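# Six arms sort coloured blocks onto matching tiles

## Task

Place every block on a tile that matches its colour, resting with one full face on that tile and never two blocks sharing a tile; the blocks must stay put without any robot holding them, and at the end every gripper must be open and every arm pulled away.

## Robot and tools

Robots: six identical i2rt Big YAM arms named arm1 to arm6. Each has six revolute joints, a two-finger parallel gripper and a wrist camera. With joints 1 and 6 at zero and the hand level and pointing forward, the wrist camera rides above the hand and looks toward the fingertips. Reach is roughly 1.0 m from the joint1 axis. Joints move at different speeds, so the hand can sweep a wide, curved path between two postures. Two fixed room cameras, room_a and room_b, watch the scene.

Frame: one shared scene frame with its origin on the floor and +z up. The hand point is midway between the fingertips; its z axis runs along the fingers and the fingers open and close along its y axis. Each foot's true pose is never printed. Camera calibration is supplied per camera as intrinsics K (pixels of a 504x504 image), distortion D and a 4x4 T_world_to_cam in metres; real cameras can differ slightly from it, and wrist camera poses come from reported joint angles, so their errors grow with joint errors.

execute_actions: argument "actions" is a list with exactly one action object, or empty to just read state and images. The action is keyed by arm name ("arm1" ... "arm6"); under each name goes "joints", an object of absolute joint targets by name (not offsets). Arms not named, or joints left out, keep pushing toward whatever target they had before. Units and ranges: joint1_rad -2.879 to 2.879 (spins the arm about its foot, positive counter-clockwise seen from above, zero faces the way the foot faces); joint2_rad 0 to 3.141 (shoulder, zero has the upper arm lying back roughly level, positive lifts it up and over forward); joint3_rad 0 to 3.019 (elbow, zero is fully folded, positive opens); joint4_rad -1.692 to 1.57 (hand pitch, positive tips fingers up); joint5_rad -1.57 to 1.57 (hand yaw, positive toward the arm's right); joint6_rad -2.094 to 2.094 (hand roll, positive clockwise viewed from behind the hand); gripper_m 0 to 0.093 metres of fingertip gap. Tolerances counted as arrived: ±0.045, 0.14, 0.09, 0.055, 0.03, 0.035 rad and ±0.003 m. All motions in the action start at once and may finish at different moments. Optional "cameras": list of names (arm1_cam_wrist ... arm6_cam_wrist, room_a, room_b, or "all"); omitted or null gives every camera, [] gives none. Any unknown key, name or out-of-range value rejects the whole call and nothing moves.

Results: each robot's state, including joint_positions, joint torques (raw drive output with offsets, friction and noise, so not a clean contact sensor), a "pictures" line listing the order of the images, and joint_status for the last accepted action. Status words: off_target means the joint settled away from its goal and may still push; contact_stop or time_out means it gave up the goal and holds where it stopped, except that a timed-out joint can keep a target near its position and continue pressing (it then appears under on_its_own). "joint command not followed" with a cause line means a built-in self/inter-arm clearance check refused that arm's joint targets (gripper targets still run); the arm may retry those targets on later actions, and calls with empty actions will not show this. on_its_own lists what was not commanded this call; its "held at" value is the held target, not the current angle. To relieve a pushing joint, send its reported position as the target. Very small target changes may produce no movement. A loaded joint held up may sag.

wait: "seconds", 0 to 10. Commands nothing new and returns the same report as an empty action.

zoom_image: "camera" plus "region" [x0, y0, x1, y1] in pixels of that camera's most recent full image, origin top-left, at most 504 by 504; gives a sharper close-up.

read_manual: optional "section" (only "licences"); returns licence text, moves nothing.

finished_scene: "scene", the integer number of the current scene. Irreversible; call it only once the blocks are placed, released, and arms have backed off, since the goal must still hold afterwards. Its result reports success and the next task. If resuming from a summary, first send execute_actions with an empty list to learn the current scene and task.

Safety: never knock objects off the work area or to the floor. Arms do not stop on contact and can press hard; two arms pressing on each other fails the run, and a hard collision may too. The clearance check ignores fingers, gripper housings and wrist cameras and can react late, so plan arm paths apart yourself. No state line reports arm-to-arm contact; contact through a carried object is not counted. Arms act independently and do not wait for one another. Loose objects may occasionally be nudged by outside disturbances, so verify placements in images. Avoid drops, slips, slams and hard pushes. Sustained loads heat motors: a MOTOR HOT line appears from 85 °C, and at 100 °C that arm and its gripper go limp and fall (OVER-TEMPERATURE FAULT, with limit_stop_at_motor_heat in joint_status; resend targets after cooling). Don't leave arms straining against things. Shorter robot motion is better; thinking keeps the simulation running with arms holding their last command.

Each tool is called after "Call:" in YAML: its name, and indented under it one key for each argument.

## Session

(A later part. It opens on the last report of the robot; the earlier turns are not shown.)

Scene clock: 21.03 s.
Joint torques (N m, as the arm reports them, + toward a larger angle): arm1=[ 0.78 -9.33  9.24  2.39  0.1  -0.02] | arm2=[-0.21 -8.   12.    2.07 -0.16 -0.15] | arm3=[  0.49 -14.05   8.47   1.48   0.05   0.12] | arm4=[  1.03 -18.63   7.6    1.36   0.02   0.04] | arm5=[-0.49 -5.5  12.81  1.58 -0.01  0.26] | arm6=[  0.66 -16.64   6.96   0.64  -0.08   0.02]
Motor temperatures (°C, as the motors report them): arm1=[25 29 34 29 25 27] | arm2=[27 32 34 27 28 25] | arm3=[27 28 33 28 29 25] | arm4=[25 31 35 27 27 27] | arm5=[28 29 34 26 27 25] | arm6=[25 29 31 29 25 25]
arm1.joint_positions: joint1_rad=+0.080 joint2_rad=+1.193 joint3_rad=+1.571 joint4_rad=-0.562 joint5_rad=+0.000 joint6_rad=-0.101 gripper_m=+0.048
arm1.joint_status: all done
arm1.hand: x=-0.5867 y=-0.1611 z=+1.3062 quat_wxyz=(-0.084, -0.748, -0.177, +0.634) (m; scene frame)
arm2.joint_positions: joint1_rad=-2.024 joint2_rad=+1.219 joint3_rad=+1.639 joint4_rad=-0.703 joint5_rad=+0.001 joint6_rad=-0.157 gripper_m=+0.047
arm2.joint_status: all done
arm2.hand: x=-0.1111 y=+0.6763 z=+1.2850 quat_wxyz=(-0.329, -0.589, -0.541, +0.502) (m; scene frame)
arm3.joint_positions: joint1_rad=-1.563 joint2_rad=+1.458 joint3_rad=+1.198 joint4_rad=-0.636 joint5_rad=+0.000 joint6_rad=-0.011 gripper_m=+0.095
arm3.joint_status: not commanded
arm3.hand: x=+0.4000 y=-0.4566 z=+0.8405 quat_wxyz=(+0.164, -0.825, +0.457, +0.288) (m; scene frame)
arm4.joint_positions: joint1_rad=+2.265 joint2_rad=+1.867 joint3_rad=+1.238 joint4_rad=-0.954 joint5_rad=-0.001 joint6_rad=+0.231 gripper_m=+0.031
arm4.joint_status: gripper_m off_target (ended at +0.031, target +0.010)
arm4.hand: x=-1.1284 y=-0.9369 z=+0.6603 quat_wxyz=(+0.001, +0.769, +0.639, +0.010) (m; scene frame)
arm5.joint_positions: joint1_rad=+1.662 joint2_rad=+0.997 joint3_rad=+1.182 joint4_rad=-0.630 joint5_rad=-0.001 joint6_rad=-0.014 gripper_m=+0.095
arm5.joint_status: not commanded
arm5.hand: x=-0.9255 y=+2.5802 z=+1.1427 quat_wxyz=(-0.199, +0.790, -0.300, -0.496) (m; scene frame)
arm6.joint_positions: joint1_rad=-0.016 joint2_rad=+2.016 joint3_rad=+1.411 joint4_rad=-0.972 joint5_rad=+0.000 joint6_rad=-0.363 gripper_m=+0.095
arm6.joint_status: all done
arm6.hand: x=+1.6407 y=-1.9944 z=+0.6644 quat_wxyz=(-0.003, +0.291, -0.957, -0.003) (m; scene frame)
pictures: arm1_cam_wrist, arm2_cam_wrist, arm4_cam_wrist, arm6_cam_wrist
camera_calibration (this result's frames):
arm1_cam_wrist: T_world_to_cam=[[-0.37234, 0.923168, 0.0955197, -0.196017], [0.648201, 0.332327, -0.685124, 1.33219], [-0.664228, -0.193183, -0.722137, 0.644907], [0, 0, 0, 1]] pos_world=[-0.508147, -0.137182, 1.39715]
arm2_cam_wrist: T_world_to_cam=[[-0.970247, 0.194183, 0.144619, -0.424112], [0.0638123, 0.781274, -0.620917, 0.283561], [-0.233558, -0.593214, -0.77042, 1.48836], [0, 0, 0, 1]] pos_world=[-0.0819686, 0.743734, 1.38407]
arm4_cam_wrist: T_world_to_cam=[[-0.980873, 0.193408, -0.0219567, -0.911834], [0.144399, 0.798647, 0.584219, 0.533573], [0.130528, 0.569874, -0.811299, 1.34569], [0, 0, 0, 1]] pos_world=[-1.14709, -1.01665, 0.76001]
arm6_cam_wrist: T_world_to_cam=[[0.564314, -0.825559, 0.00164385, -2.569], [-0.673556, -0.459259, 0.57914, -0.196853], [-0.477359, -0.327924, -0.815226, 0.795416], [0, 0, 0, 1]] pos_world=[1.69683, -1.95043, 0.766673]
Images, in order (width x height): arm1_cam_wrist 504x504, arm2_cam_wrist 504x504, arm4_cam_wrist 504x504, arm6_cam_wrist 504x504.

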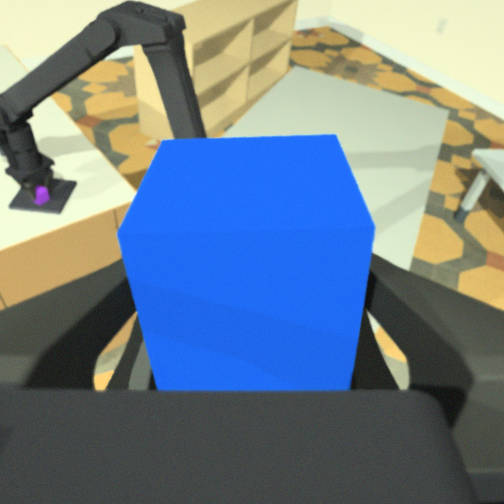

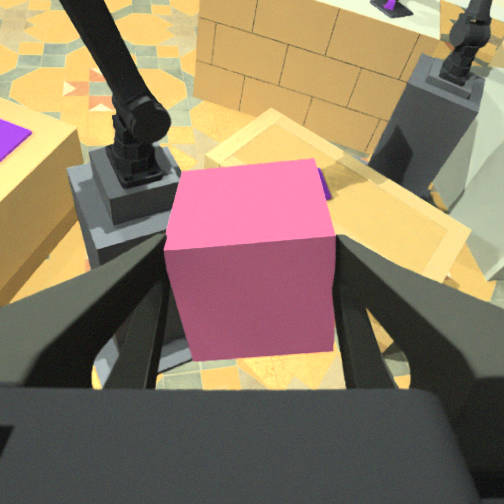

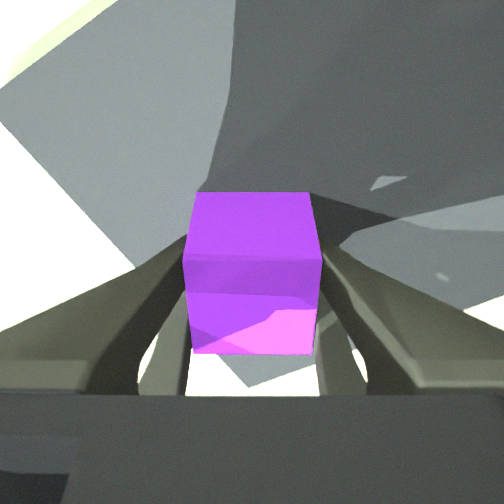

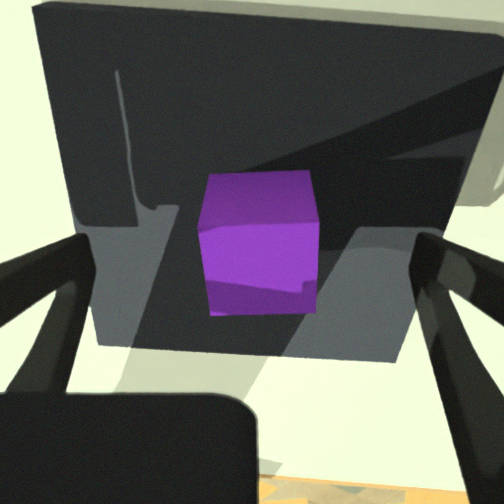

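Call:
execute_actions:
  actions:
    - {"arm2":{"joints":{"joint1_rad":1.80}},"arm4":{"joints":{"joint2_rad":1.2}},"arm6":{"joints":{"gripper_m":0.01}},"arm3":{"joints":{"joint2_rad":1.0,"joint3_rad":1.0}}}
  cameras: ["arm2_cam_wrist","arm6_cam_wrist","room_a"]

Scene clock: 26.83 s.
Joint torques (N m, as the arm reports them, + toward a larger angle): arm1=[  0.61 -10.03   9.2    2.35   0.08   0.  ] | arm2=[-1.23 -8.08 11.94  2.28 -0.05 -0.17] | arm3=[ 0.5  -6.18  9.22  1.74  0.05  0.11] | arm4=[ 1.02 -9.02 10.04  2.62 -0.03  0.03] | arm5=[-0.2  -4.9  12.8   1.4   0.06  0.22] | arm6=[  1.51 -15.78   7.35   0.72  -0.04  -0.02]
Motor temperatures (°C, as the motors report them): arm1=[25 29 35 29 25 27] | arm2=[27 32 35 27 28 25] | arm3=[27 28 34 28 29 25] | arm4=[25 31 35 27 27 27] | arm5=[28 28 35 26 27 25] | arm6=[25 30 31 29 25 25]
arm1.joint_positions: joint1_rad=+0.080 joint2_rad=+1.193 joint3_rad=+1.571 joint4_rad=-0.562 joint5_rad=+0.000 joint6_rad=-0.101 gripper_m=+0.048
arm1.joint_status: not commanded
arm1.hand: x=-0.5867 y=-0.1611 z=+1.3062 quat_wxyz=(-0.084, -0.748, -0.177, +0.634) (m; scene frame)
arm2.joint_positions: joint1_rad=+1.802 joint2_rad=+1.224 joint3_rad=+1.639 joint4_rad=-0.703 joint5_rad=-0.001 joint6_rad=-0.157 gripper_m=+0.047
arm2.joint_status: all done
arm2.hand: x=-0.2083 y=+1.6914 z=+1.2848 quat_wxyz=(-0.359, +0.706, -0.376, -0.481) (m; scene frame)
arm3.joint_positions: joint1_rad=-1.563 joint2_rad=+0.991 joint3_rad=+0.995 joint4_rad=-0.635 joint5_rad=+0.000 joint6_rad=-0.011 gripper_m=+0.095
arm3.joint_status: all done
arm3.hand: x=+0.4614 y=-0.5571 z=+0.9570 quat_wxyz=(+0.224, -0.780, +0.432, +0.394) (m; scene frame)
arm4.joint_positions: joint1_rad=+2.265 joint2_rad=+1.194 joint3_rad=+1.238 joint4_rad=-0.953 joint5_rad=-0.001 joint6_rad=+0.231 gripper_m=+0.031
arm4.joint_status: all done
arm4.hand: x=-1.1347 y=-0.9117 z=+0.9883 quat_wxyz=(+0.265, +0.729, +0.603, -0.190) (m; scene frame)
arm5.joint_positions: joint1_rad=+1.662 joint2_rad=+0.997 joint3_rad=+1.182 joint4_rad=-0.630 joint5_rad=-0.001 joint6_rad=-0.014 gripper_m=+0.095
arm5.joint_status: not commanded
arm5.hand: x=-0.9255 y=+2.5802 z=+1.1427 quat_wxyz=(-0.199, +0.790, -0.300, -0.496) (m; scene frame)
arm6.joint_positions: joint1_rad=-0.016 joint2_rad=+2.016 joint3_rad=+1.411 joint4_rad=-0.972 joint5_rad=+0.000 joint6_rad=-0.364 gripper_m=+0.031
arm6.joint_status: gripper_m off_target (ended at +0.031, target +0.010)
arm6.hand: x=+1.6407 y=-1.9944 z=+0.6644 quat_wxyz=(-0.003, +0.291, -0.957, -0.003) (m; scene frame)
pictures: arm2_cam_wrist, arm6_cam_wrist, room_a
camera_calibration (this result's frames):
arm2_cam_wrist: T_world_to_cam=[[0.874896, 0.465445, 0.133862, -0.776094], [0.43987, -0.648, -0.62178, 1.99349], [-0.202662, 0.602874, -0.771668, 0.052587], [0, 0, 0, 1]] pos_world=[-0.187219, 1.62131, 1.38398]
arm6_cam_wrist: T_world_to_cam=[[0.564943, -0.825128, 0.00164912, -2.56917], [-0.673209, -0.459771, 0.579138, -0.198443], [-0.477105, -0.32829, -0.815228, 0.794269], [0, 0, 0, 1]] pos_world=[1.69679, -1.95038, 0.766673]
Images, in order (width x height): arm2_cam_wrist 504x504, arm6_cam_wrist 504x504, room_a 504x504.

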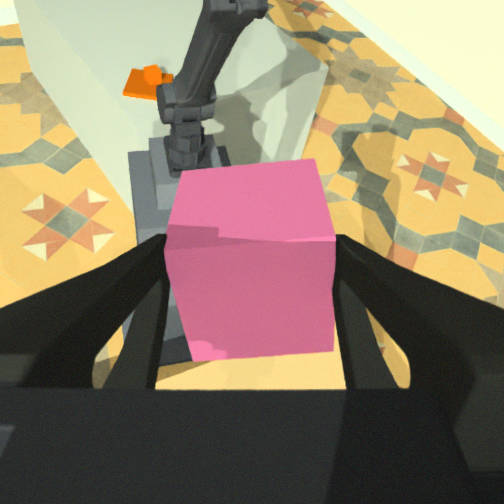

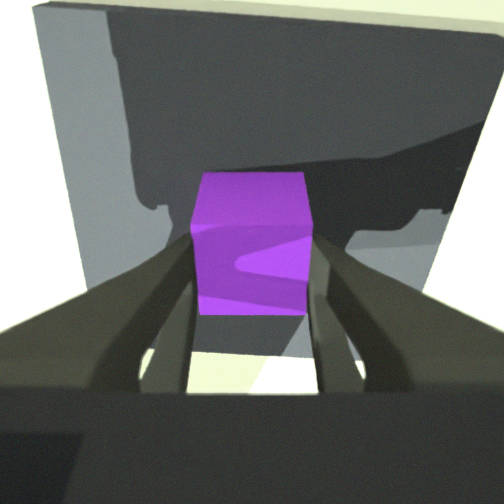

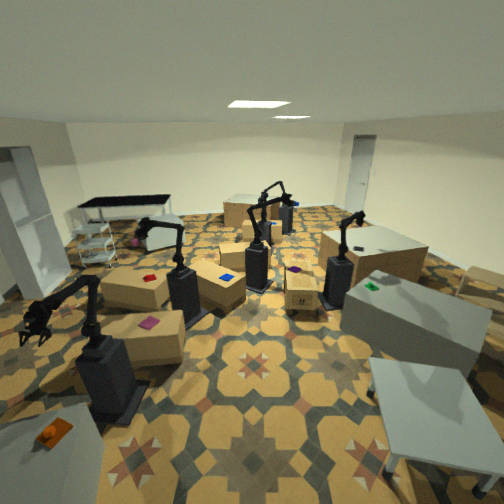

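Call:
execute_actions:
  actions:
    - {"arm2":{"joints":{"joint1_rad":1.84,"joint2_rad":1.9,"joint3_rad":1.6,"joint4_rad":-1.0}},"arm4":{"joints":{"joint1_rad":-0.6}},"arm6":{"joints":{"joint2_rad":1.3}},"arm1":{"joints":{"joint1_rad":-1.88}}}
  cameras: ["arm2_cam_wrist","arm1_cam_wrist","room_a"]

Scene clock: 30.37 s.
Joint torques (N m, as the arm reports them, + toward a larger angle): arm1=[  1.2  -12.06   9.5    2.46   0.06   0.  ] | arm2=[ -0.55 -15.94  11.37   0.18  -0.07  -0.16] | arm3=[ 0.53 -6.18  9.21  1.76  0.05  0.12] | arm4=[ 0.15 -9.91 10.03  2.54 -0.07  0.  ] | arm5=[-0.75 -5.59 12.81  1.62  0.06  0.22] | arm6=[ 0.06 -9.88 10.92  1.48 -0.09 -0.07]
Motor temperatures (°C, as the motors report them): arm1=[25 28 36 29 25 27] | arm2=[27 32 35 27 28 25] | arm3=[27 28 34 28 29 25] | arm4=[25 31 36 27 27 27] | arm5=[28 28 35 26 27 25] | arm6=[25 30 31 29 25 25]
arm1.joint_positions: joint1_rad=-1.878 joint2_rad=+1.210 joint3_rad=+1.567 joint4_rad=-0.562 joint5_rad=+0.000 joint6_rad=-0.101 gripper_m=+0.048
arm1.joint_status: all done
arm1.hand: x=-0.0660 y=+0.5812 z=+1.2950 quat_wxyz=(+0.473, -0.569, +0.527, +0.418) (m; scene frame)
arm2.joint_positions: joint1_rad=+1.834 joint2_rad=+1.911 joint3_rad=+1.574 joint4_rad=-0.992 joint5_rad=-0.001 joint6_rad=-0.157 gripper_m=+0.047
arm2.joint_status: all done
arm2.hand: x=-0.2672 y=+1.7644 z=+0.7911 quat_wxyz=(-0.070, +0.884, -0.451, -0.101) (m; scene frame)
arm3.joint_positions: joint1_rad=-1.563 joint2_rad=+0.991 joint3_rad=+0.995 joint4_rad=-0.635 joint5_rad=+0.000 joint6_rad=-0.011 gripper_m=+0.095
arm3.joint_status: not commanded
arm3.hand: x=+0.4614 y=-0.5571 z=+0.9570 quat_wxyz=(+0.224, -0.780, +0.432, +0.394) (m; scene frame)
arm4.joint_positions: joint1_rad=-0.598 joint2_rad=+1.203 joint3_rad=+1.238 joint4_rad=-0.953 joint5_rad=+0.001 joint6_rad=+0.232 gripper_m=+0.031
arm4.joint_status: all done
arm4.hand: x=-1.3103 y=+0.0212 z=+0.9810 quat_wxyz=(-0.161, +0.703, -0.636, -0.275) (m; scene frame)
arm5.joint_positions: joint1_rad=+1.662 joint2_rad=+0.997 joint3_rad=+1.182 joint4_rad=-0.630 joint5_rad=-0.001 joint6_rad=-0.014 gripper_m=+0.095
arm5.joint_status: not commanded
arm5.hand: x=-0.9255 y=+2.5802 z=+1.1427 quat_wxyz=(-0.199, +0.790, -0.300, -0.496) (m; scene frame)
arm6.joint_positions: joint1_rad=-0.016 joint2_rad=+1.294 joint3_rad=+1.393 joint4_rad=-0.969 joint5_rad=+0.000 joint6_rad=-0.364 gripper_m=+0.031
arm6.joint_status: all done
arm6.hand: x=+1.6013 y=-2.0055 z=+1.0473 quat_wxyz=(-0.348, +0.272, -0.897, +0.021) (m; scene frame)
pictures: arm1_cam_wrist, arm2_cam_wrist, room_a
camera_calibration (this result's frames):
arm1_cam_wrist: T_world_to_cam=[[0.995474, -0.00267545, 0.0949955, -0.0572693], [0.06193, -0.739941, -0.669815, 1.30501], [0.0720831, 0.672667, -0.736426, 0.689884], [0, 0, 0, 1]] pos_world=[-0.0735381, 0.501414, 1.3876]
arm2_cam_wrist: T_world_to_cam=[[0.816522, 0.576885, 0.0222508, -0.816434], [0.533574, -0.768814, 0.352454, 1.22717], [0.220432, -0.275914, -0.935565, 1.40897], [0, 0, 0, 1]] pos_world=[-0.298731, 1.80321, 0.903831]
Images, in order (width x height): arm1_cam_wrist 504x504, arm2_cam_wrist 504x504, room_a 504x504.

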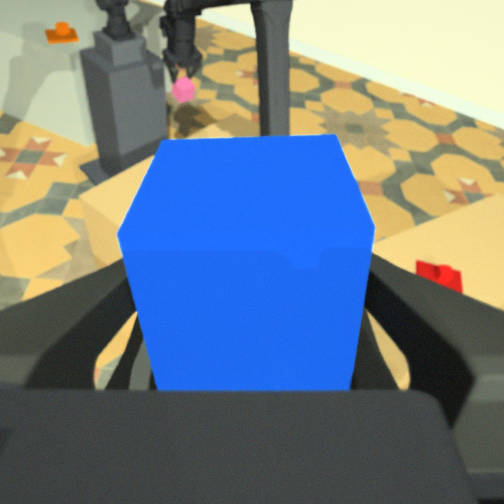

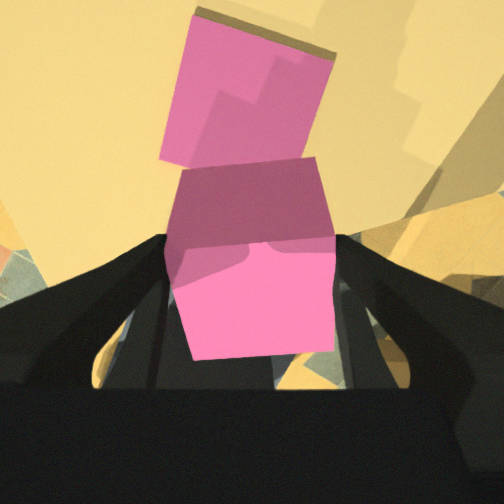

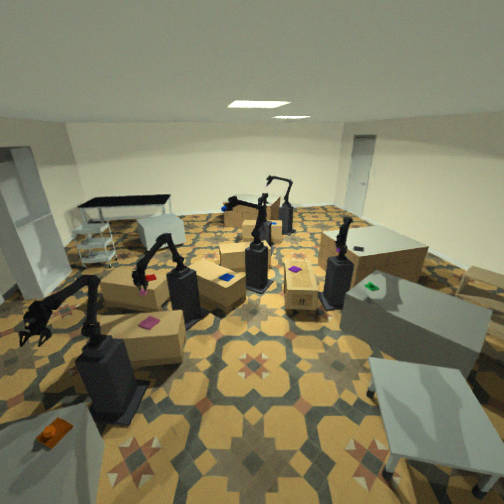

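Call:
execute_actions:
  actions:
    - {"arm2":{"joints":{"joint1_rad":1.845,"joint2_rad":2.48,"joint3_rad":1.81,"joint4_rad":-0.862}},"arm4":{"joints":{"joint1_rad":-2.07}},"arm6":{"joints":{"joint1_rad":1.60}},"arm1":{"joints":{"joint1_rad":-1.81,"joint2_rad":2.0,"joint3_rad":1.45,"joint4_rad":-0.9}}}
  cameras: ["arm2_cam_wrist","arm1_cam_wrist","arm4_cam_wrist","arm6_cam_wrist"]

Scene clock: 34.77 s.
Joint torques (N m, as the arm reports them, + toward a larger angle): arm1=[  1.51 -24.27   8.68   0.54   0.03  -0.01] | arm2=[ -0.13 -19.81   8.89   0.29  -0.02  -0.16] | arm3=[ 0.49 -6.17  9.21  1.75  0.05  0.12] | arm4=[ 0.42 -9.38  9.94  2.53 -0.07  0.  ] | arm5=[-0.19 -5.15 12.76  1.34  0.08  0.15] | arm6=[ -0.79 -10.74  10.82   1.63   0.     0.01]
Motor temperatures (°C, as the motors report them): arm1=[25 28 36 29 25 27] | arm2=[27 32 36 27 28 25] | arm3=[27 28 35 28 29 25] | arm4=[25 31 36 27 27 27] | arm5=[28 28 35 26 27 25] | arm6=[25 29 32 29 25 25]
arm1.joint_positions: joint1_rad=-1.814 joint2_rad=+2.012 joint3_rad=+1.425 joint4_rad=-0.897 joint5_rad=+0.000 joint6_rad=-0.101 gripper_m=+0.048
arm1.joint_status: all done
arm1.hand: x=-0.1025 y=+0.6148 z=+0.6898 quat_wxyz=(+0.031, -0.754, +0.655, +0.029) (m; scene frame)
arm2.joint_positions: joint1_rad=+1.835 joint2_rad=+2.494 joint3_rad=+1.787 joint4_rad=-0.868 joint5_rad=-0.002 joint6_rad=-0.158 gripper_m=+0.047
arm2.joint_status: all done
arm2.hand: x=-0.2798 y=+1.7845 z=+0.5022 quat_wxyz=(+0.002, +0.891, -0.454, -0.002) (m; scene frame)
arm3.joint_positions: joint1_rad=-1.563 joint2_rad=+0.991 joint3_rad=+0.995 joint4_rad=-0.635 joint5_rad=+0.000 joint6_rad=-0.011 gripper_m=+0.095
arm3.joint_status: not commanded
arm3.hand: x=+0.4614 y=-0.5571 z=+0.9570 quat_wxyz=(+0.224, -0.780, +0.432, +0.394) (m; scene frame)
arm4.joint_positions: joint1_rad=-2.067 joint2_rad=+1.203 joint3_rad=+1.238 joint4_rad=-0.953 joint5_rad=+0.001 joint6_rad=+0.233 gripper_m=+0.031
arm4.joint_status: all done
arm4.hand: x=-0.7199 y=-0.2355 z=+0.9903 quat_wxyz=(-0.311, +0.093, -0.940, -0.102) (m; scene frame)
arm5.joint_positions: joint1_rad=+1.662 joint2_rad=+0.997 joint3_rad=+1.182 joint4_rad=-0.630 joint5_rad=-0.001 joint6_rad=-0.014 gripper_m=+0.095
arm5.joint_status: not commanded
arm5.hand: x=-0.9255 y=+2.5802 z=+1.1427 quat_wxyz=(-0.199, +0.790, -0.300, -0.496) (m; scene frame)
arm6.joint_positions: joint1_rad=+1.597 joint2_rad=+1.298 joint3_rad=+1.393 joint4_rad=-0.969 joint5_rad=-0.001 joint6_rad=-0.364 gripper_m=+0.031
arm6.joint_status: all done
arm6.hand: x=+0.9533 y=-1.6184 z=+1.0418 quat_wxyz=(-0.258, +0.839, -0.422, -0.228) (m; scene frame)
pictures: arm1_cam_wrist, arm2_cam_wrist, arm4_cam_wrist, arm6_cam_wrist
camera_calibration (this result's frames):
arm1_cam_wrist: T_world_to_cam=[[0.990608, 0.136579, 0.00653592, 0.0115865], [0.113739, -0.849593, 0.515029, 0.182206], [0.075895, -0.509448, -0.857148, 1.03464], [0, 0, 0, 1]] pos_world=[-0.110726, 0.680316, 0.792926]
arm2_cam_wrist: T_world_to_cam=[[0.814325, 0.580224, -0.014625, -0.799395], [0.484398, -0.665523, 0.567836, 1.04499], [0.319739, -0.469487, -0.823012, 1.46367], [0, 0, 0, 1]] pos_world=[-0.323214, 1.84647, 0.599548]
arm4_cam_wrist: T_world_to_cam=[[0.234236, -0.960874, -0.147833, 0.0879868], [-0.972145, -0.230216, -0.0439821, -0.702354], [0.00822765, 0.154017, -0.988034, 1.14949], [0, 0, 0, 1]] pos_world=[-0.712857, -0.254191, 1.11785]
arm6_cam_wrist: T_world_to_cam=[[0.821114, 0.513215, 0.249763, -0.207929], [0.538007, -0.842063, -0.0384595, -1.83683], [0.190578, 0.165954, -0.967543, 1.21948], [0, 0, 0, 1]] pos_world=[0.926553, -1.64239, 1.16119]
Images, in order (width x height): arm1_cam_wrist 504x504, arm2_cam_wrist 504x504, arm4_cam_wrist 504x504, arm6_cam_wrist 504x504.

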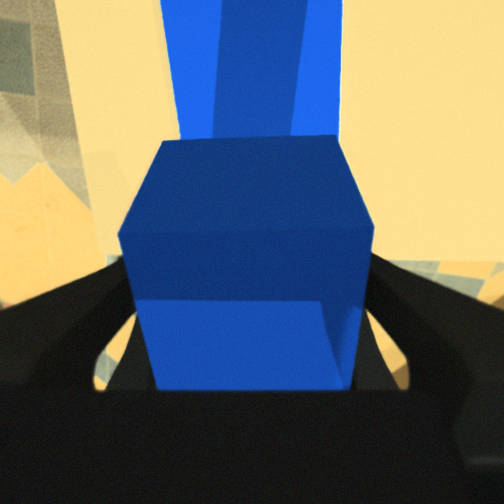

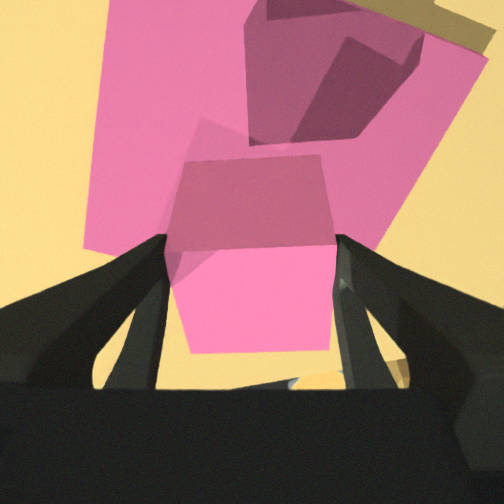

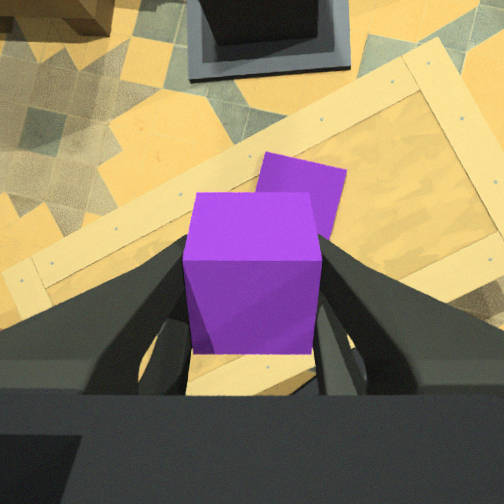

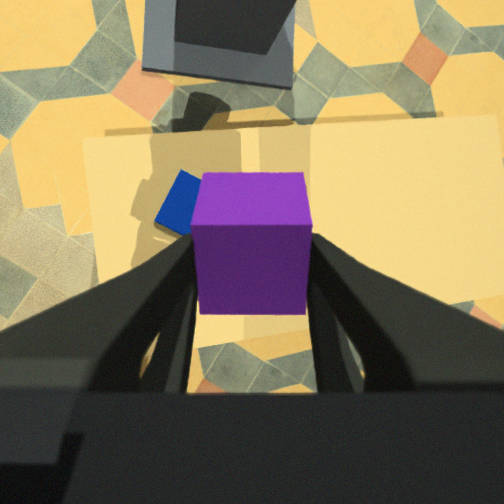

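Call:
execute_actions:
  actions:
    - {"arm2":{"joints":{"joint2_rad":2.55}},"arm4":{"joints":{"joint2_rad":2.37,"joint3_rad":1.545,"joint4_rad":-0.706}},"arm6":{"joints":{"joint2_rad":2.37,"joint3_rad":1.69,"joint4_rad":-0.848}},"arm1":{"joints":{"joint2_rad":2.385,"joint3_rad":1.468,"joint4_rad":-0.69}}}
  cameras: ["arm2_cam_wrist","arm1_cam_wrist","arm4_cam_wrist","arm6_cam_wrist"]

Scene clock: 38.43 s.
Joint torques (N m, as the arm reports them, + toward a larger angle): arm1=[  1.37 -24.82   6.43   0.58   0.02  -0.01] | arm2=[  0.09 -20.2    8.42   0.14  -0.01  -0.15] | arm3=[ 0.49 -6.14  9.21  1.76  0.05  0.12] | arm4=[  0.38 -24.19   7.26   0.75  -0.08   0.01] | arm5=[-0.88 -5.14 12.51  1.38  0.06  0.22] | arm6=[ -0.1  -23.02   8.35   0.21  -0.05  -0.08]
Motor temperatures (°C, as the motors report them): arm1=[25 29 36 29 25 27] | arm2=[27 33 35 27 28 25] | arm3=[27 28 35 28 29 25] | arm4=[25 31 36 27 27 27] | arm5=[28 28 36 26 27 25] | arm6=[25 30 32 29 25 25]
arm1.joint_positions: joint1_rad=-1.814 joint2_rad=+2.395 joint3_rad=+1.445 joint4_rad=-0.697 joint5_rad=+0.000 joint6_rad=-0.101 gripper_m=+0.048
arm1.joint_status: all done
arm1.hand: x=-0.1012 y=+0.5798 z=+0.4843 quat_wxyz=(-0.028, -0.754, +0.655, -0.026) (m; scene frame)
arm2.joint_positions: joint1_rad=+1.835 joint2_rad=+2.570 joint3_rad=+1.787 joint4_rad=-0.868 joint5_rad=-0.002 joint6_rad=-0.158 gripper_m=+0.047
arm2.joint_status: all done
arm2.hand: x=-0.2682 y=+1.7614 z=+0.4550 quat_wxyz=(+0.025, +0.890, -0.453, +0.029) (m; scene frame)
arm3.joint_positions: joint1_rad=-1.563 joint2_rad=+0.991 joint3_rad=+0.995 joint4_rad=-0.635 joint5_rad=+0.000 joint6_rad=-0.011 gripper_m=+0.095
arm3.joint_status: not commanded
arm3.hand: x=+0.4614 y=-0.5571 z=+0.9570 quat_wxyz=(+0.224, -0.780, +0.432, +0.394) (m; scene frame)
arm4.joint_positions: joint1_rad=-2.067 joint2_rad=+2.393 joint3_rad=+1.519 joint4_rad=-0.712 joint5_rad=+0.001 joint6_rad=+0.233 gripper_m=+0.031
arm4.joint_status: all done
arm4.hand: x=-0.6146 y=-0.1916 z=+0.4648 quat_wxyz=(-0.001, +0.097, -0.995, +0.004) (m; scene frame)
arm5.joint_positions: joint1_rad=+1.662 joint2_rad=+0.997 joint3_rad=+1.182 joint4_rad=-0.630 joint5_rad=-0.001 joint6_rad=-0.014 gripper_m=+0.095
arm5.joint_status: not commanded
arm5.hand: x=-0.9255 y=+2.5802 z=+1.1427 quat_wxyz=(-0.199, +0.790, -0.300, -0.496) (m; scene frame)
arm6.joint_positions: joint1_rad=+1.597 joint2_rad=+2.384 joint3_rad=+1.672 joint4_rad=-0.848 joint5_rad=-0.001 joint6_rad=-0.364 gripper_m=+0.031
arm6.joint_status: all done
arm6.hand: x=+0.9286 y=-1.5063 z=+0.5270 quat_wxyz=(-0.009, +0.892, -0.451, -0.001) (m; scene frame)
pictures: arm1_cam_wrist, arm2_cam_wrist, arm4_cam_wrist, arm6_cam_wrist
camera_calibration (this result's frames):
arm1_cam_wrist: T_world_to_cam=[[0.990611, 0.136389, -0.00934573, 0.0241948], [0.110028, -0.754843, 0.646611, 0.139083], [0.0811359, -0.641568, -0.762763, 0.871992], [0, 0, 0, 1]] pos_world=[-0.11002, 0.661128, 0.575417]
arm2_cam_wrist: T_world_to_cam=[[0.814833, 0.579121, -0.0257934, -0.788903], [0.464009, -0.624905, 0.627845, 0.946433], [0.34748, -0.523558, -0.777911, 1.49246], [0, 0, 0, 1]] pos_world=[-0.314929, 1.82969, 0.546439]
arm4_cam_wrist: T_world_to_cam=[[0.182803, -0.98315, 0.0000283516, -0.0767975], [-0.805823, -0.149815, 0.572892, -0.78215], [-0.563234, -0.104749, -0.819631, 0.14357], [0, 0, 0, 1]] pos_world=[-0.535372, -0.177642, 0.565764]
arm6_cam_wrist: T_world_to_cam=[[0.800037, 0.599594, 0.0207034, 0.153824], [0.480475, -0.660999, 0.576389, -1.74684], [0.359284, -0.451185, -0.816913, -0.4582], [0, 0, 0, 1]] pos_world=[0.880873, -1.45363, 0.629367]
Images, in order (width x height): arm1_cam_wrist 504x504, arm2_cam_wrist 504x504, arm4_cam_wrist 504x504, arm6_cam_wrist 504x504.

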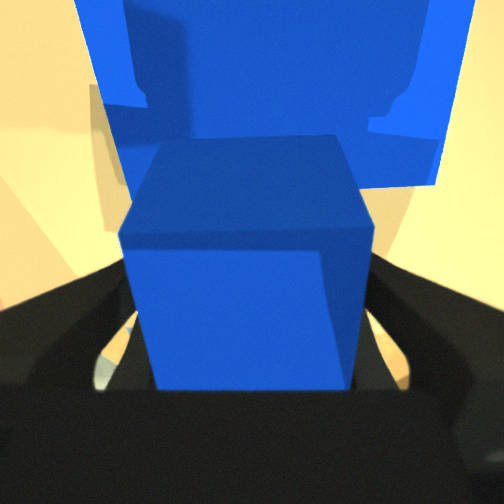

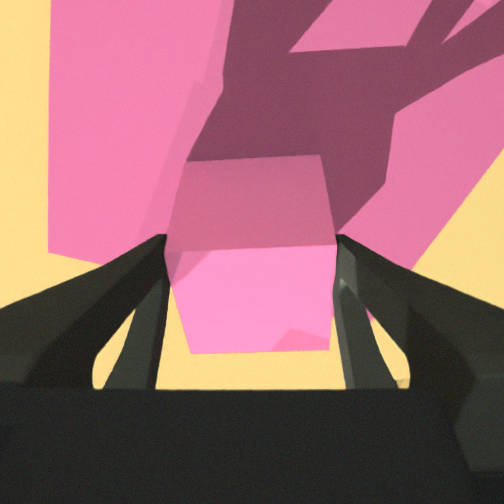

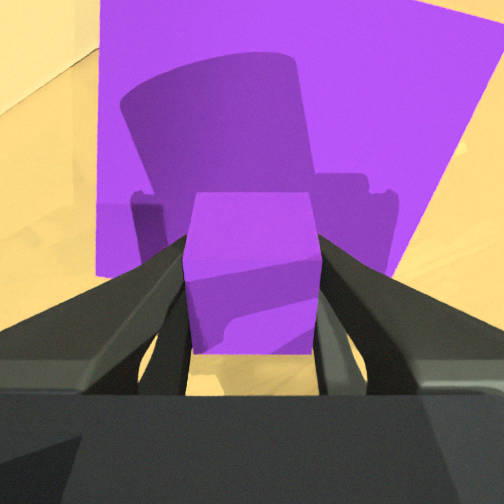

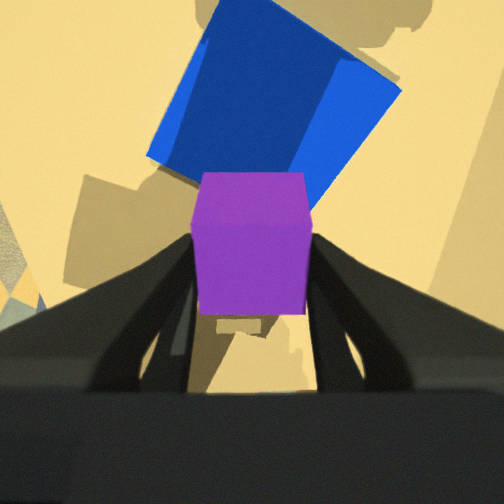

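Call:
execute_actions:
  actions:
    - {"arm2":{"joints":{"joint2_rad":2.555,"joint3_rad":1.882,"joint4_rad":-0.853}},"arm4":{"joints":{"joint2_rad":2.45}},"arm6":{"joints":{"joint2_rad":2.53,"joint3_rad":1.90,"joint4_rad":-0.874}},"arm1":{"joints":{"joint2_rad":2.465,"joint3_rad":1.644,"joint4_rad":-0.704}}}
  cameras: ["arm2_cam_wrist","arm1_cam_wrist","arm4_cam_wrist","arm6_cam_wrist"]

Scene clock: 41.90 s.
Joint torques (N m, as the arm reports them, + toward a larger angle): arm1=[  1.36 -24.05   7.28   0.42   0.05   0.  ] | arm2=[ -0.11 -19.54  10.63   0.45  -0.02  -0.17] | arm3=[ 0.52 -6.16  9.21  1.76  0.05  0.12] | arm4=[  0.24 -21.47   6.87   0.64  -0.08  -0.01] | arm5=[-0.82 -5.4  12.64  1.39  0.06  0.25] | arm6=[  0.17 -21.13  11.46   0.19  -0.04  -0.04]
Motor temperatures (°C, as the motors report them): arm1=[25 30 36 29 25 27] | arm2=[27 33 35 27 28 25] | arm3=[27 28 35 28 29 25] | arm4=[25 32 36 27 27 27] | arm5=[28 28 36 26 27 25] | arm6=[25 30 32 29 25 25]
arm1.joint_positions: joint1_rad=-1.814 joint2_rad=+2.445 joint3_rad=+1.622 joint4_rad=-0.701 joint5_rad=+0.000 joint6_rad=-0.101 gripper_m=+0.048
arm1.joint_status: all done
arm1.hand: x=-0.1043 y=+0.6577 z=+0.4984 quat_wxyz=(+0.017, -0.755, +0.656, +0.016) (m; scene frame)
arm2.joint_positions: joint1_rad=+1.835 joint2_rad=+2.571 joint3_rad=+1.840 joint4_rad=-0.864 joint5_rad=-0.002 joint6_rad=-0.158 gripper_m=+0.047
arm2.joint_status: all done
arm2.hand: x=-0.2804 y=+1.7854 z=+0.4680 quat_wxyz=(+0.009, +0.891, -0.454, +0.007) (m; scene frame)
arm3.joint_positions: joint1_rad=-1.563 joint2_rad=+0.991 joint3_rad=+0.995 joint4_rad=-0.635 joint5_rad=+0.000 joint6_rad=-0.011 gripper_m=+0.095
arm3.joint_status: not commanded
arm3.hand: x=+0.4614 y=-0.5571 z=+0.9570 quat_wxyz=(+0.224, -0.780, +0.432, +0.394) (m; scene frame)
arm4.joint_positions: joint1_rad=-2.067 joint2_rad=+2.445 joint3_rad=+1.519 joint4_rad=-0.712 joint5_rad=+0.001 joint6_rad=+0.233 gripper_m=+0.031
arm4.joint_status: all done
arm4.hand: x=-0.6305 y=-0.1991 z=+0.4357 quat_wxyz=(+0.024, +0.097, -0.995, +0.012) (m; scene frame)
arm5.joint_positions: joint1_rad=+1.662 joint2_rad=+0.997 joint3_rad=+1.182 joint4_rad=-0.630 joint5_rad=-0.001 joint6_rad=-0.014 gripper_m=+0.095
arm5.joint_status: not commanded
arm5.hand: x=-0.9255 y=+2.5802 z=+1.1427 quat_wxyz=(-0.199, +0.790, -0.300, -0.496) (m; scene frame)
arm6.joint_positions: joint1_rad=+1.597 joint2_rad=+2.507 joint3_rad=+1.849 joint4_rad=-0.871 joint5_rad=-0.001 joint6_rad=-0.364 gripper_m=+0.031
arm6.joint_status: all done
arm6.hand: x=+0.9171 y=-1.4636 z=+0.5027 quat_wxyz=(-0.021, +0.892, -0.451, -0.012) (m; scene frame)
pictures: arm1_cam_wrist, arm2_cam_wrist, arm4_cam_wrist, arm6_cam_wrist
camera_calibration (this result's frames):
arm1_cam_wrist: T_world_to_cam=[[0.990599, 0.13677, 0.00270547, 0.0104873], [0.112922, -0.828719, 0.548155, 0.287039], [0.0772132, -0.542697, -0.836372, 0.904276], [0, 0, 0, 1]] pos_world=[-0.112624, 0.727188, 0.598941]
arm2_cam_wrist: T_world_to_cam=[[0.814429, 0.57999, -0.0177767, -0.797977], [0.478871, -0.654505, 0.585069, 1.03596], [0.327699, -0.48501, -0.810789, 1.46032], [0, 0, 0, 1]] pos_world=[-0.32474, 1.84913, 0.563715]
arm4_cam_wrist: T_world_to_cam=[[0.182744, -0.983081, 0.012526, -0.0866821], [-0.777861, -0.136781, 0.613371, -0.776797], [-0.60128, -0.121834, -0.789696, 0.0695765], [0, 0, 0, 1]] pos_world=[-0.546564, -0.18299, 0.532495]
arm6_cam_wrist: T_world_to_cam=[[0.800037, 0.599091, 0.0321084, 0.131429], [0.485422, -0.677835, 0.552182, -1.71599], [0.352571, -0.426179, -0.833105, -0.403764], [0, 0, 0, 1]] pos_world=[0.870189, -1.41397, 0.606942]
Images, in order (width x height): arm1_cam_wrist 504x504, arm2_cam_wrist 504x504, arm4_cam_wrist 504x504, arm6_cam_wrist 504x504.

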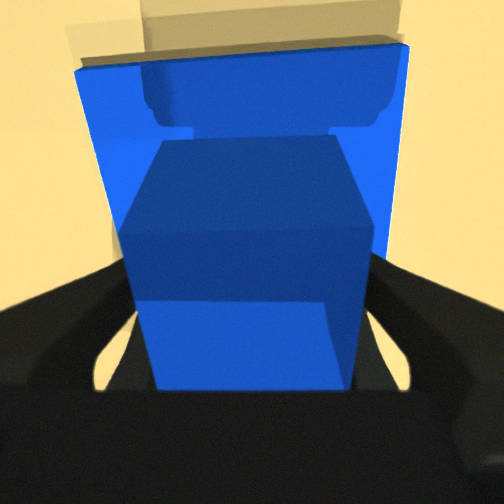

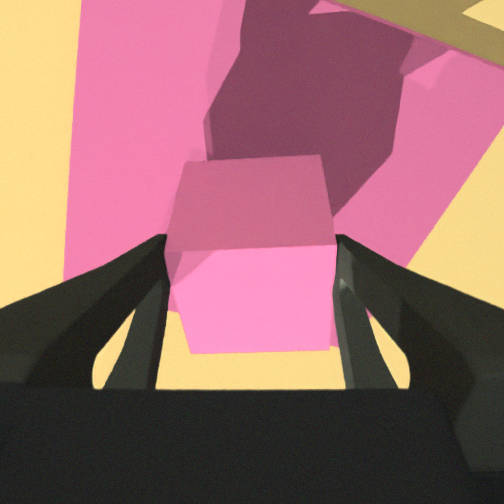

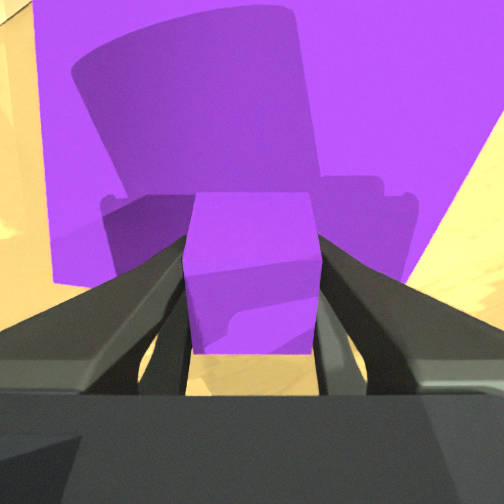

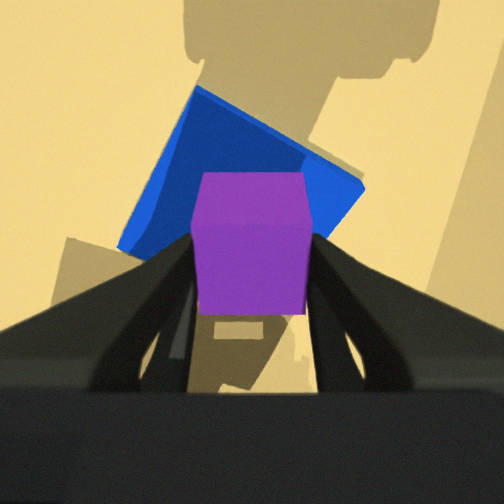

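Call:
execute_actions:
  actions:
    - {"arm2":{"joints":{"joint2_rad":2.60}},"arm4":{"joints":{"joint2_rad":2.49,"joint3_rad":1.595,"joint4_rad":-0.649}},"arm6":{"joints":{"joint2_rad":2.575}},"arm1":{"joints":{"joint2_rad":2.50}}}
  cameras: ["arm2_cam_wrist","arm4_cam_wrist","arm6_cam_wrist"]

Scene clock: 43.73 s.
Joint torques (N m, as the arm reports them, + toward a larger angle): arm1=[  1.52 -24.04   7.12   0.31   0.07  -0.02] | arm2=[  0.44 -18.23  10.13   0.55  -0.06  -0.16] | arm3=[ 0.53 -6.17  9.22  1.76  0.05  0.12] | arm4=[  0.33 -20.81   7.67   1.22  -0.09   0.02] | arm5=[-0.96 -6.11 12.62  1.48  0.07  0.21] | arm6=[  1.1  -21.03  10.81   0.29  -0.06  -0.06]
Motor temperatures (°C, as the motors report them): arm1=[25 30 36 29 25 27] | arm2=[27 34 35 27 28 25] | arm3=[27 28 35 28 29 25] | arm4=[25 32 36 27 27 27] | arm5=[28 28 36 26 27 25] | arm6=[25 30 32 29 25 25]
arm1.joint_positions: joint1_rad=-1.814 joint2_rad=+2.476 joint3_rad=+1.622 joint4_rad=-0.701 joint5_rad=+0.000 joint6_rad=-0.101 gripper_m=+0.048
arm1.joint_status: all done
arm1.hand: x=-0.1038 y=+0.6469 z=+0.4797 quat_wxyz=(+0.006, -0.755, +0.656, +0.005) (m; scene frame)
arm2.joint_positions: joint1_rad=+1.835 joint2_rad=+2.594 joint3_rad=+1.843 joint4_rad=-0.864 joint5_rad=-0.001 joint6_rad=-0.159 gripper_m=+0.047
arm2.joint_status: all done
arm2.hand: x=-0.2775 y=+1.7797 z=+0.4547 quat_wxyz=(+0.014, +0.891, -0.453, +0.015) (m; scene frame)
arm3.joint_positions: joint1_rad=-1.563 joint2_rad=+0.991 joint3_rad=+0.995 joint4_rad=-0.635 joint5_rad=+0.000 joint6_rad=-0.011 gripper_m=+0.095
arm3.joint_status: not commanded
arm3.hand: x=+0.4614 y=-0.5571 z=+0.9570 quat_wxyz=(+0.224, -0.780, +0.432, +0.394) (m; scene frame)
arm4.joint_positions: joint1_rad=-2.067 joint2_rad=+2.474 joint3_rad=+1.561 joint4_rad=-0.666 joint5_rad=+0.001 joint6_rad=+0.233 gripper_m=+0.031
arm4.joint_status: all done
arm4.hand: x=-0.6085 y=-0.1891 z=+0.4288 quat_wxyz=(-0.004, +0.097, -0.995, +0.003) (m; scene frame)
arm5.joint_positions: joint1_rad=+1.662 joint2_rad=+0.997 joint3_rad=+1.182 joint4_rad=-0.630 joint5_rad=-0.001 joint6_rad=-0.014 gripper_m=+0.095
arm5.joint_status: not commanded
arm5.hand: x=-0.9255 y=+2.5802 z=+1.1427 quat_wxyz=(-0.199, +0.790, -0.300, -0.496) (m; scene frame)
arm6.joint_positions: joint1_rad=+1.597 joint2_rad=+2.551 joint3_rad=+1.857 joint4_rad=-0.871 joint5_rad=-0.001 joint6_rad=-0.364 gripper_m=+0.031
arm6.joint_status: all done
arm6.hand: x=+0.9201 y=-1.4736 z=+0.4760 quat_wxyz=(-0.007, +0.892, -0.452, +0.001) (m; scene frame)
pictures: arm2_cam_wrist, arm4_cam_wrist, arm6_cam_wrist
camera_calibration (this result's frames):
arm2_cam_wrist: T_world_to_cam=[[0.814103, 0.580367, -0.0202383, -0.79693], [0.474111, -0.644121, 0.600273, 1.01194], [0.335343, -0.498279, -0.799539, 1.4665], [0, 0, 0, 1]] pos_world=[-0.322768, 1.84505, 0.548955]
arm4_cam_wrist: T_world_to_cam=[[0.182858, -0.983138, -0.00171697, -0.0746788], [-0.809576, -0.151567, 0.567111, -0.756408], [-0.557808, -0.102311, -0.82364, 0.123224], [0, 0, 0, 1]] pos_world=[-0.529979, -0.175459, 0.530331]
arm6_cam_wrist: T_world_to_cam=[[0.800046, 0.599645, 0.018755, 0.142965], [0.47961, -0.658052, 0.580467, -1.68854], [0.360416, -0.455406, -0.814068, -0.490622], [0, 0, 0, 1]] pos_world=[0.872291, -1.42031, 0.578062]
Images, in order (width x height): arm2_cam_wrist 504x504, arm4_cam_wrist 504x504, arm6_cam_wrist 504x504.

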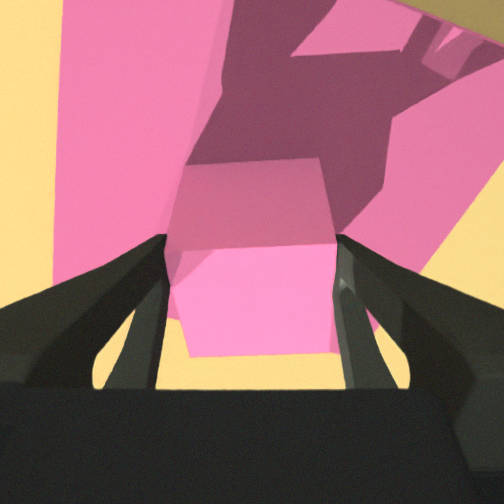

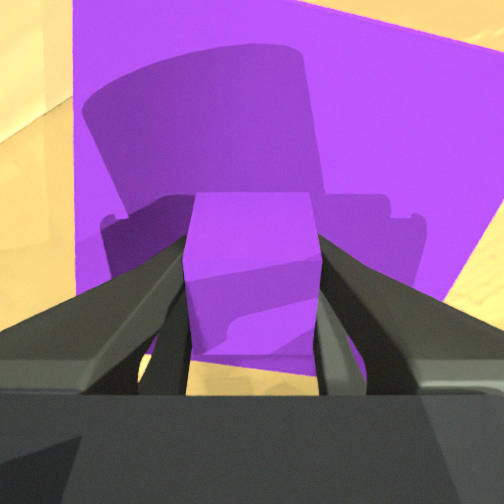

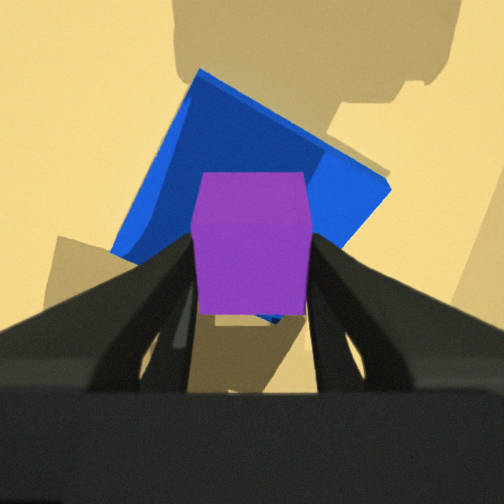

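Call:
execute_actions:
  actions:
    - {"arm2":{"joints":{"gripper_m":0.09}},"arm4":{"joints":{"joint2_rad":2.525}},"arm6":{"joints":{"joint2_rad":2.62}},"arm1":{"joints":{"joint2_rad":2.525}}}
  cameras: ["arm2_cam_wrist","arm1_cam_wrist","arm4_cam_wrist","arm6_cam_wrist"]

Scene clock: 45.07 s.
Joint torques (N m, as the arm reports them, + toward a larger angle): arm1=[  1.41 -23.82   6.78   0.31   0.07  -0.02] | arm2=[ -0.29 -18.1   10.2    0.38  -0.05  -0.15] | arm3=[ 0.49 -6.13  9.21  1.75  0.05  0.12] | arm4=[  0.43 -19.67   7.2    1.21  -0.07   0.02] | arm5=[-0.74 -5.83 12.71  1.61  0.03  0.2 ] | arm6=[  0.17 -21.05  10.45   0.07  -0.08  -0.02]
Motor temperatures (°C, as the motors report them): arm1=[25 30 36 29 25 27] | arm2=[27 34 35 27 28 25] | arm3=[27 28 36 28 29 25] | arm4=[25 32 36 27 27 27] | arm5=[28 28 36 26 27 25] | arm6=[25 31 32 29 25 25]
arm1.joint_positions: joint1_rad=-1.814 joint2_rad=+2.498 joint3_rad=+1.622 joint4_rad=-0.701 joint5_rad=+0.000 joint6_rad=-0.101 gripper_m=+0.048
arm1.joint_status: all done
arm1.hand: x=-0.1035 y=+0.6388 z=+0.4664 quat_wxyz=(-0.002, -0.755, +0.656, -0.002) (m; scene frame)
arm2.joint_positions: joint1_rad=+1.835 joint2_rad=+2.594 joint3_rad=+1.843 joint4_rad=-0.864 joint5_rad=-0.001 joint6_rad=-0.159 gripper_m=+0.090
arm2.joint_status: all done
arm2.hand: x=-0.2775 y=+1.7797 z=+0.4547 quat_wxyz=(+0.014, +0.891, -0.453, +0.015) (m; scene frame)
arm3.joint_positions: joint1_rad=-1.563 joint2_rad=+0.991 joint3_rad=+0.995 joint4_rad=-0.635 joint5_rad=+0.000 joint6_rad=-0.011 gripper_m=+0.095
arm3.joint_status: not commanded
arm3.hand: x=+0.4614 y=-0.5571 z=+0.9570 quat_wxyz=(+0.224, -0.780, +0.432, +0.394) (m; scene frame)
arm4.joint_positions: joint1_rad=-2.067 joint2_rad=+2.494 joint3_rad=+1.567 joint4_rad=-0.666 joint5_rad=+0.001 joint6_rad=+0.233 gripper_m=+0.031
arm4.joint_status: all done
arm4.hand: x=-0.6125 y=-0.1910 z=+0.4185 quat_wxyz=(+0.003, +0.097, -0.995, +0.005) (m; scene frame)
arm5.joint_positions: joint1_rad=+1.662 joint2_rad=+0.997 joint3_rad=+1.182 joint4_rad=-0.630 joint5_rad=-0.001 joint6_rad=-0.014 gripper_m=+0.095
arm5.joint_status: not commanded
arm5.hand: x=-0.9255 y=+2.5802 z=+1.1427 quat_wxyz=(-0.199, +0.790, -0.300, -0.496) (m; scene frame)
arm6.joint_positions: joint1_rad=+1.597 joint2_rad=+2.598 joint3_rad=+1.859 joint4_rad=-0.871 joint5_rad=-0.001 joint6_rad=-0.364 gripper_m=+0.031
arm6.joint_status: all done
arm6.hand: x=+0.9245 y=-1.4880 z=+0.4469 quat_wxyz=(+0.009, +0.892, -0.452, +0.016) (m; scene frame)
pictures: arm1_cam_wrist, arm2_cam_wrist, arm4_cam_wrist, arm6_cam_wrist
camera_calibration (this result's frames):
arm1_cam_wrist: T_world_to_cam=[[0.990597, 0.136787, -0.00254434, 0.0148603], [0.111722, -0.798067, 0.592121, 0.248689], [0.0789639, -0.586838, -0.805845, 0.881318], [0, 0, 0, 1]] pos_world=[-0.112097, 0.713628, 0.56299]
arm2_cam_wrist: T_world_to_cam=[[0.814103, 0.580367, -0.0202383, -0.79693], [0.474111, -0.644121, 0.600273, 1.01194], [0.335343, -0.498279, -0.799539, 1.4665], [0, 0, 0, 1]] pos_world=[-0.322768, 1.84505, 0.548955]
arm4_cam_wrist: T_world_to_cam=[[0.182381, -0.983227, 0.00140636, -0.077367], [-0.802, -0.147937, 0.578714, -0.753543], [-0.5688, -0.106674, -0.815529, 0.101348], [0, 0, 0, 1]] pos_world=[-0.532584, -0.176735, 0.518847]
arm6_cam_wrist: T_world_to_cam=[[0.800232, 0.599684, 0.00260734, 0.155784], [0.472237, -0.632831, 0.61361, -1.65363], [0.369622, -0.489799, -0.789605, -0.593124], [0, 0, 0, 1]] pos_world=[0.875472, -1.4304, 0.545941]
Images, in order (width x height): arm1_cam_wrist 504x504, arm2_cam_wrist 504x504, arm4_cam_wrist 504x504, arm6_cam_wrist 504x504.

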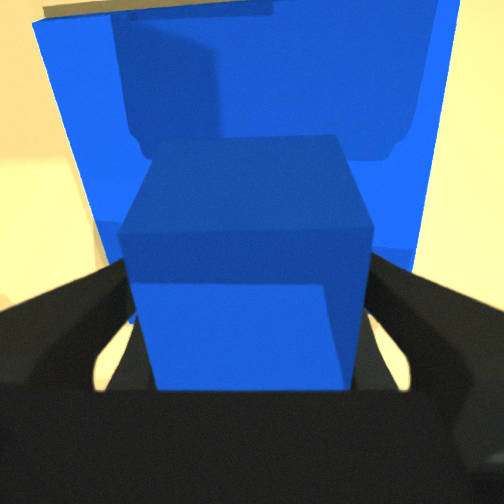

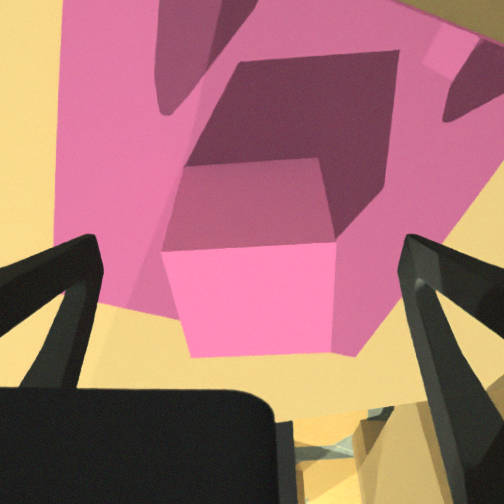

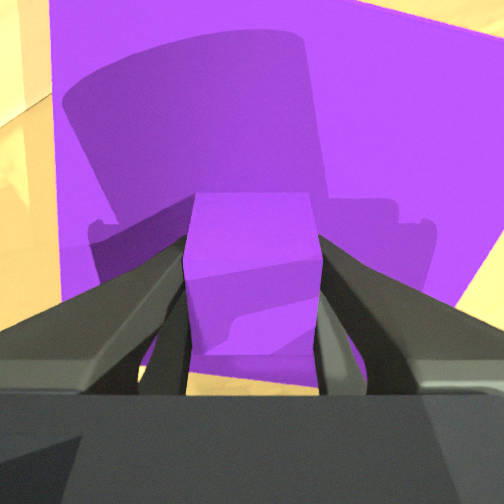

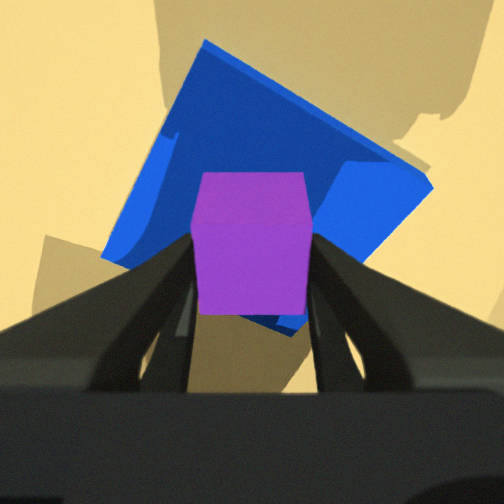

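Call:
execute_actions:
  actions:
    - {"arm2":{"joints":{"joint2_rad":1.5,"joint3_rad":1.3,"joint4_rad":-0.75}},"arm4":{"joints":{"joint2_rad":2.545}},"arm6":{"joints":{"joint2_rad":2.655}},"arm1":{"joints":{"gripper_m":0.09}}}
  cameras: ["arm2_cam_wrist","arm4_cam_wrist","arm6_cam_wrist"]

Scene clock: 47.57 s.
Joint torques (N m, as the arm reports them, + toward a larger angle): arm1=[  1.12 -23.12   6.84   0.38   0.03  -0.03] | arm2=[  0.02 -10.21   9.29   1.63  -0.02  -0.12] | arm3=[ 0.54 -6.16  9.21  1.77  0.05  0.11] | arm4=[  0.16 -17.86   7.16   1.27  -0.06   0.01] | arm5=[-0.69 -5.19 12.58  1.27  0.08  0.23] | arm6=[ -0.27 -20.23  10.09   0.17  -0.09  -0.05]
Motor temperatures (°C, as the motors report them): arm1=[25 30 35 29 25 27] | arm2=[27 34 35 27 28 25] | arm3=[27 28 36 28 29 25] | arm4=[25 32 36 27 27 27] | arm5=[28 28 36 26 27 25] | arm6=[25 31 32 29 25 25]
arm1.joint_positions: joint1_rad=-1.814 joint2_rad=+2.498 joint3_rad=+1.622 joint4_rad=-0.701 joint5_rad=+0.000 joint6_rad=-0.101 gripper_m=+0.090
arm1.joint_status: all done
arm1.hand: x=-0.1035 y=+0.6388 z=+0.4664 quat_wxyz=(-0.002, -0.755, +0.656, -0.002) (m; scene frame)
arm2.joint_positions: joint1_rad=+1.835 joint2_rad=+1.502 joint3_rad=+1.306 joint4_rad=-0.765 joint5_rad=-0.001 joint6_rad=-0.159 gripper_m=+0.090
arm2.joint_status: all done
arm2.hand: x=-0.2431 y=+1.7167 z=+0.9279 quat_wxyz=(-0.176, +0.849, -0.433, -0.246) (m; scene frame)
arm3.joint_positions: joint1_rad=-1.563 joint2_rad=+0.991 joint3_rad=+0.995 joint4_rad=-0.635 joint5_rad=+0.000 joint6_rad=-0.011 gripper_m=+0.095
arm3.joint_status: not commanded
arm3.hand: x=+0.4614 y=-0.5571 z=+0.9570 quat_wxyz=(+0.224, -0.780, +0.432, +0.394) (m; scene frame)
arm4.joint_positions: joint1_rad=-2.067 joint2_rad=+2.496 joint3_rad=+1.567 joint4_rad=-0.666 joint5_rad=+0.001 joint6_rad=+0.233 gripper_m=+0.031
arm4.joint_status: all done
arm4.hand: x=-0.6127 y=-0.1910 z=+0.4179 quat_wxyz=(+0.003, +0.097, -0.995, +0.005) (m; scene frame)
arm5.joint_positions: joint1_rad=+1.662 joint2_rad=+0.997 joint3_rad=+1.182 joint4_rad=-0.630 joint5_rad=-0.001 joint6_rad=-0.014 gripper_m=+0.095
arm5.joint_status: not commanded
arm5.hand: x=-0.9255 y=+2.5802 z=+1.1427 quat_wxyz=(-0.199, +0.790, -0.300, -0.496) (m; scene frame)
arm6.joint_positions: joint1_rad=+1.597 joint2_rad=+2.629 joint3_rad=+1.859 joint4_rad=-0.871 joint5_rad=-0.001 joint6_rad=-0.364 gripper_m=+0.031
arm6.joint_status: all done
arm6.hand: x=+0.9278 y=-1.4990 z=+0.4275 quat_wxyz=(+0.021, +0.892, -0.451, +0.026) (m; scene frame)
pictures: arm2_cam_wrist, arm4_cam_wrist, arm6_cam_wrist
camera_calibration (this result's frames):
arm2_cam_wrist: T_world_to_cam=[[0.823892, 0.562018, 0.0730621, -0.831435], [0.563762, -0.825928, -0.00399372, 1.5656], [0.0580994, 0.04448, -0.997319, 0.986272], [0, 0, 0, 1]] pos_world=[-0.254915, 1.71649, 1.05063]
arm4_cam_wrist: T_world_to_cam=[[0.182377, -0.983227, 0.00159042, -0.0775012], [-0.801599, -0.14775, 0.579318, -0.753354], [-0.569366, -0.106929, -0.8151, 0.100192], [0, 0, 0, 1]] pos_world=[-0.532708, -0.176796, 0.518221]
arm6_cam_wrist: T_world_to_cam=[[0.800475, 0.599304, -0.00866039, 0.163835], [0.466868, -0.614392, 0.636048, -1.62721], [0.375865, -0.513183, -0.771601, -0.663589], [0, 0, 0, 1]] pos_world=[0.877966, -1.43848, 0.524376]
Images, in order (width x height): arm2_cam_wrist 504x504, arm4_cam_wrist 504x504, arm6_cam_wrist 504x504.

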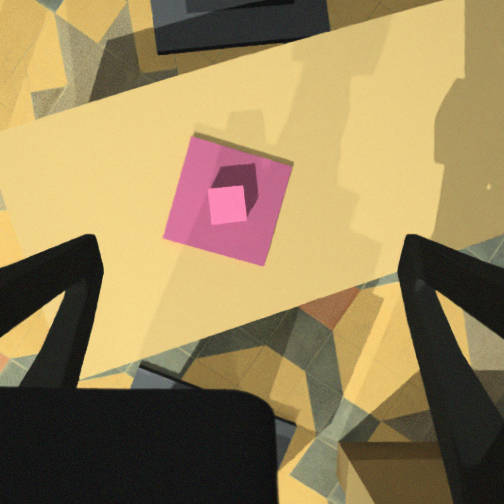

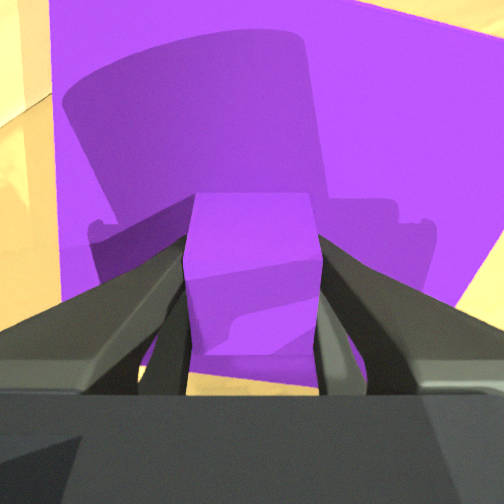

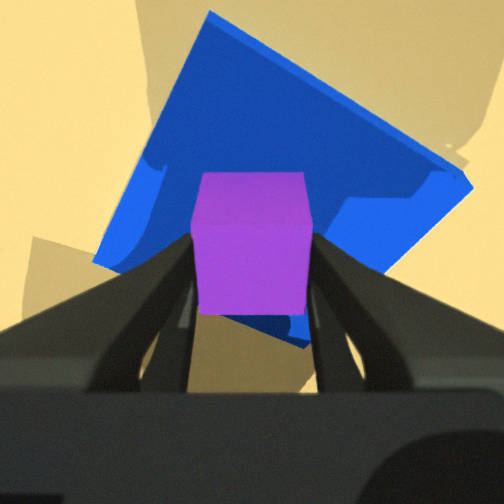

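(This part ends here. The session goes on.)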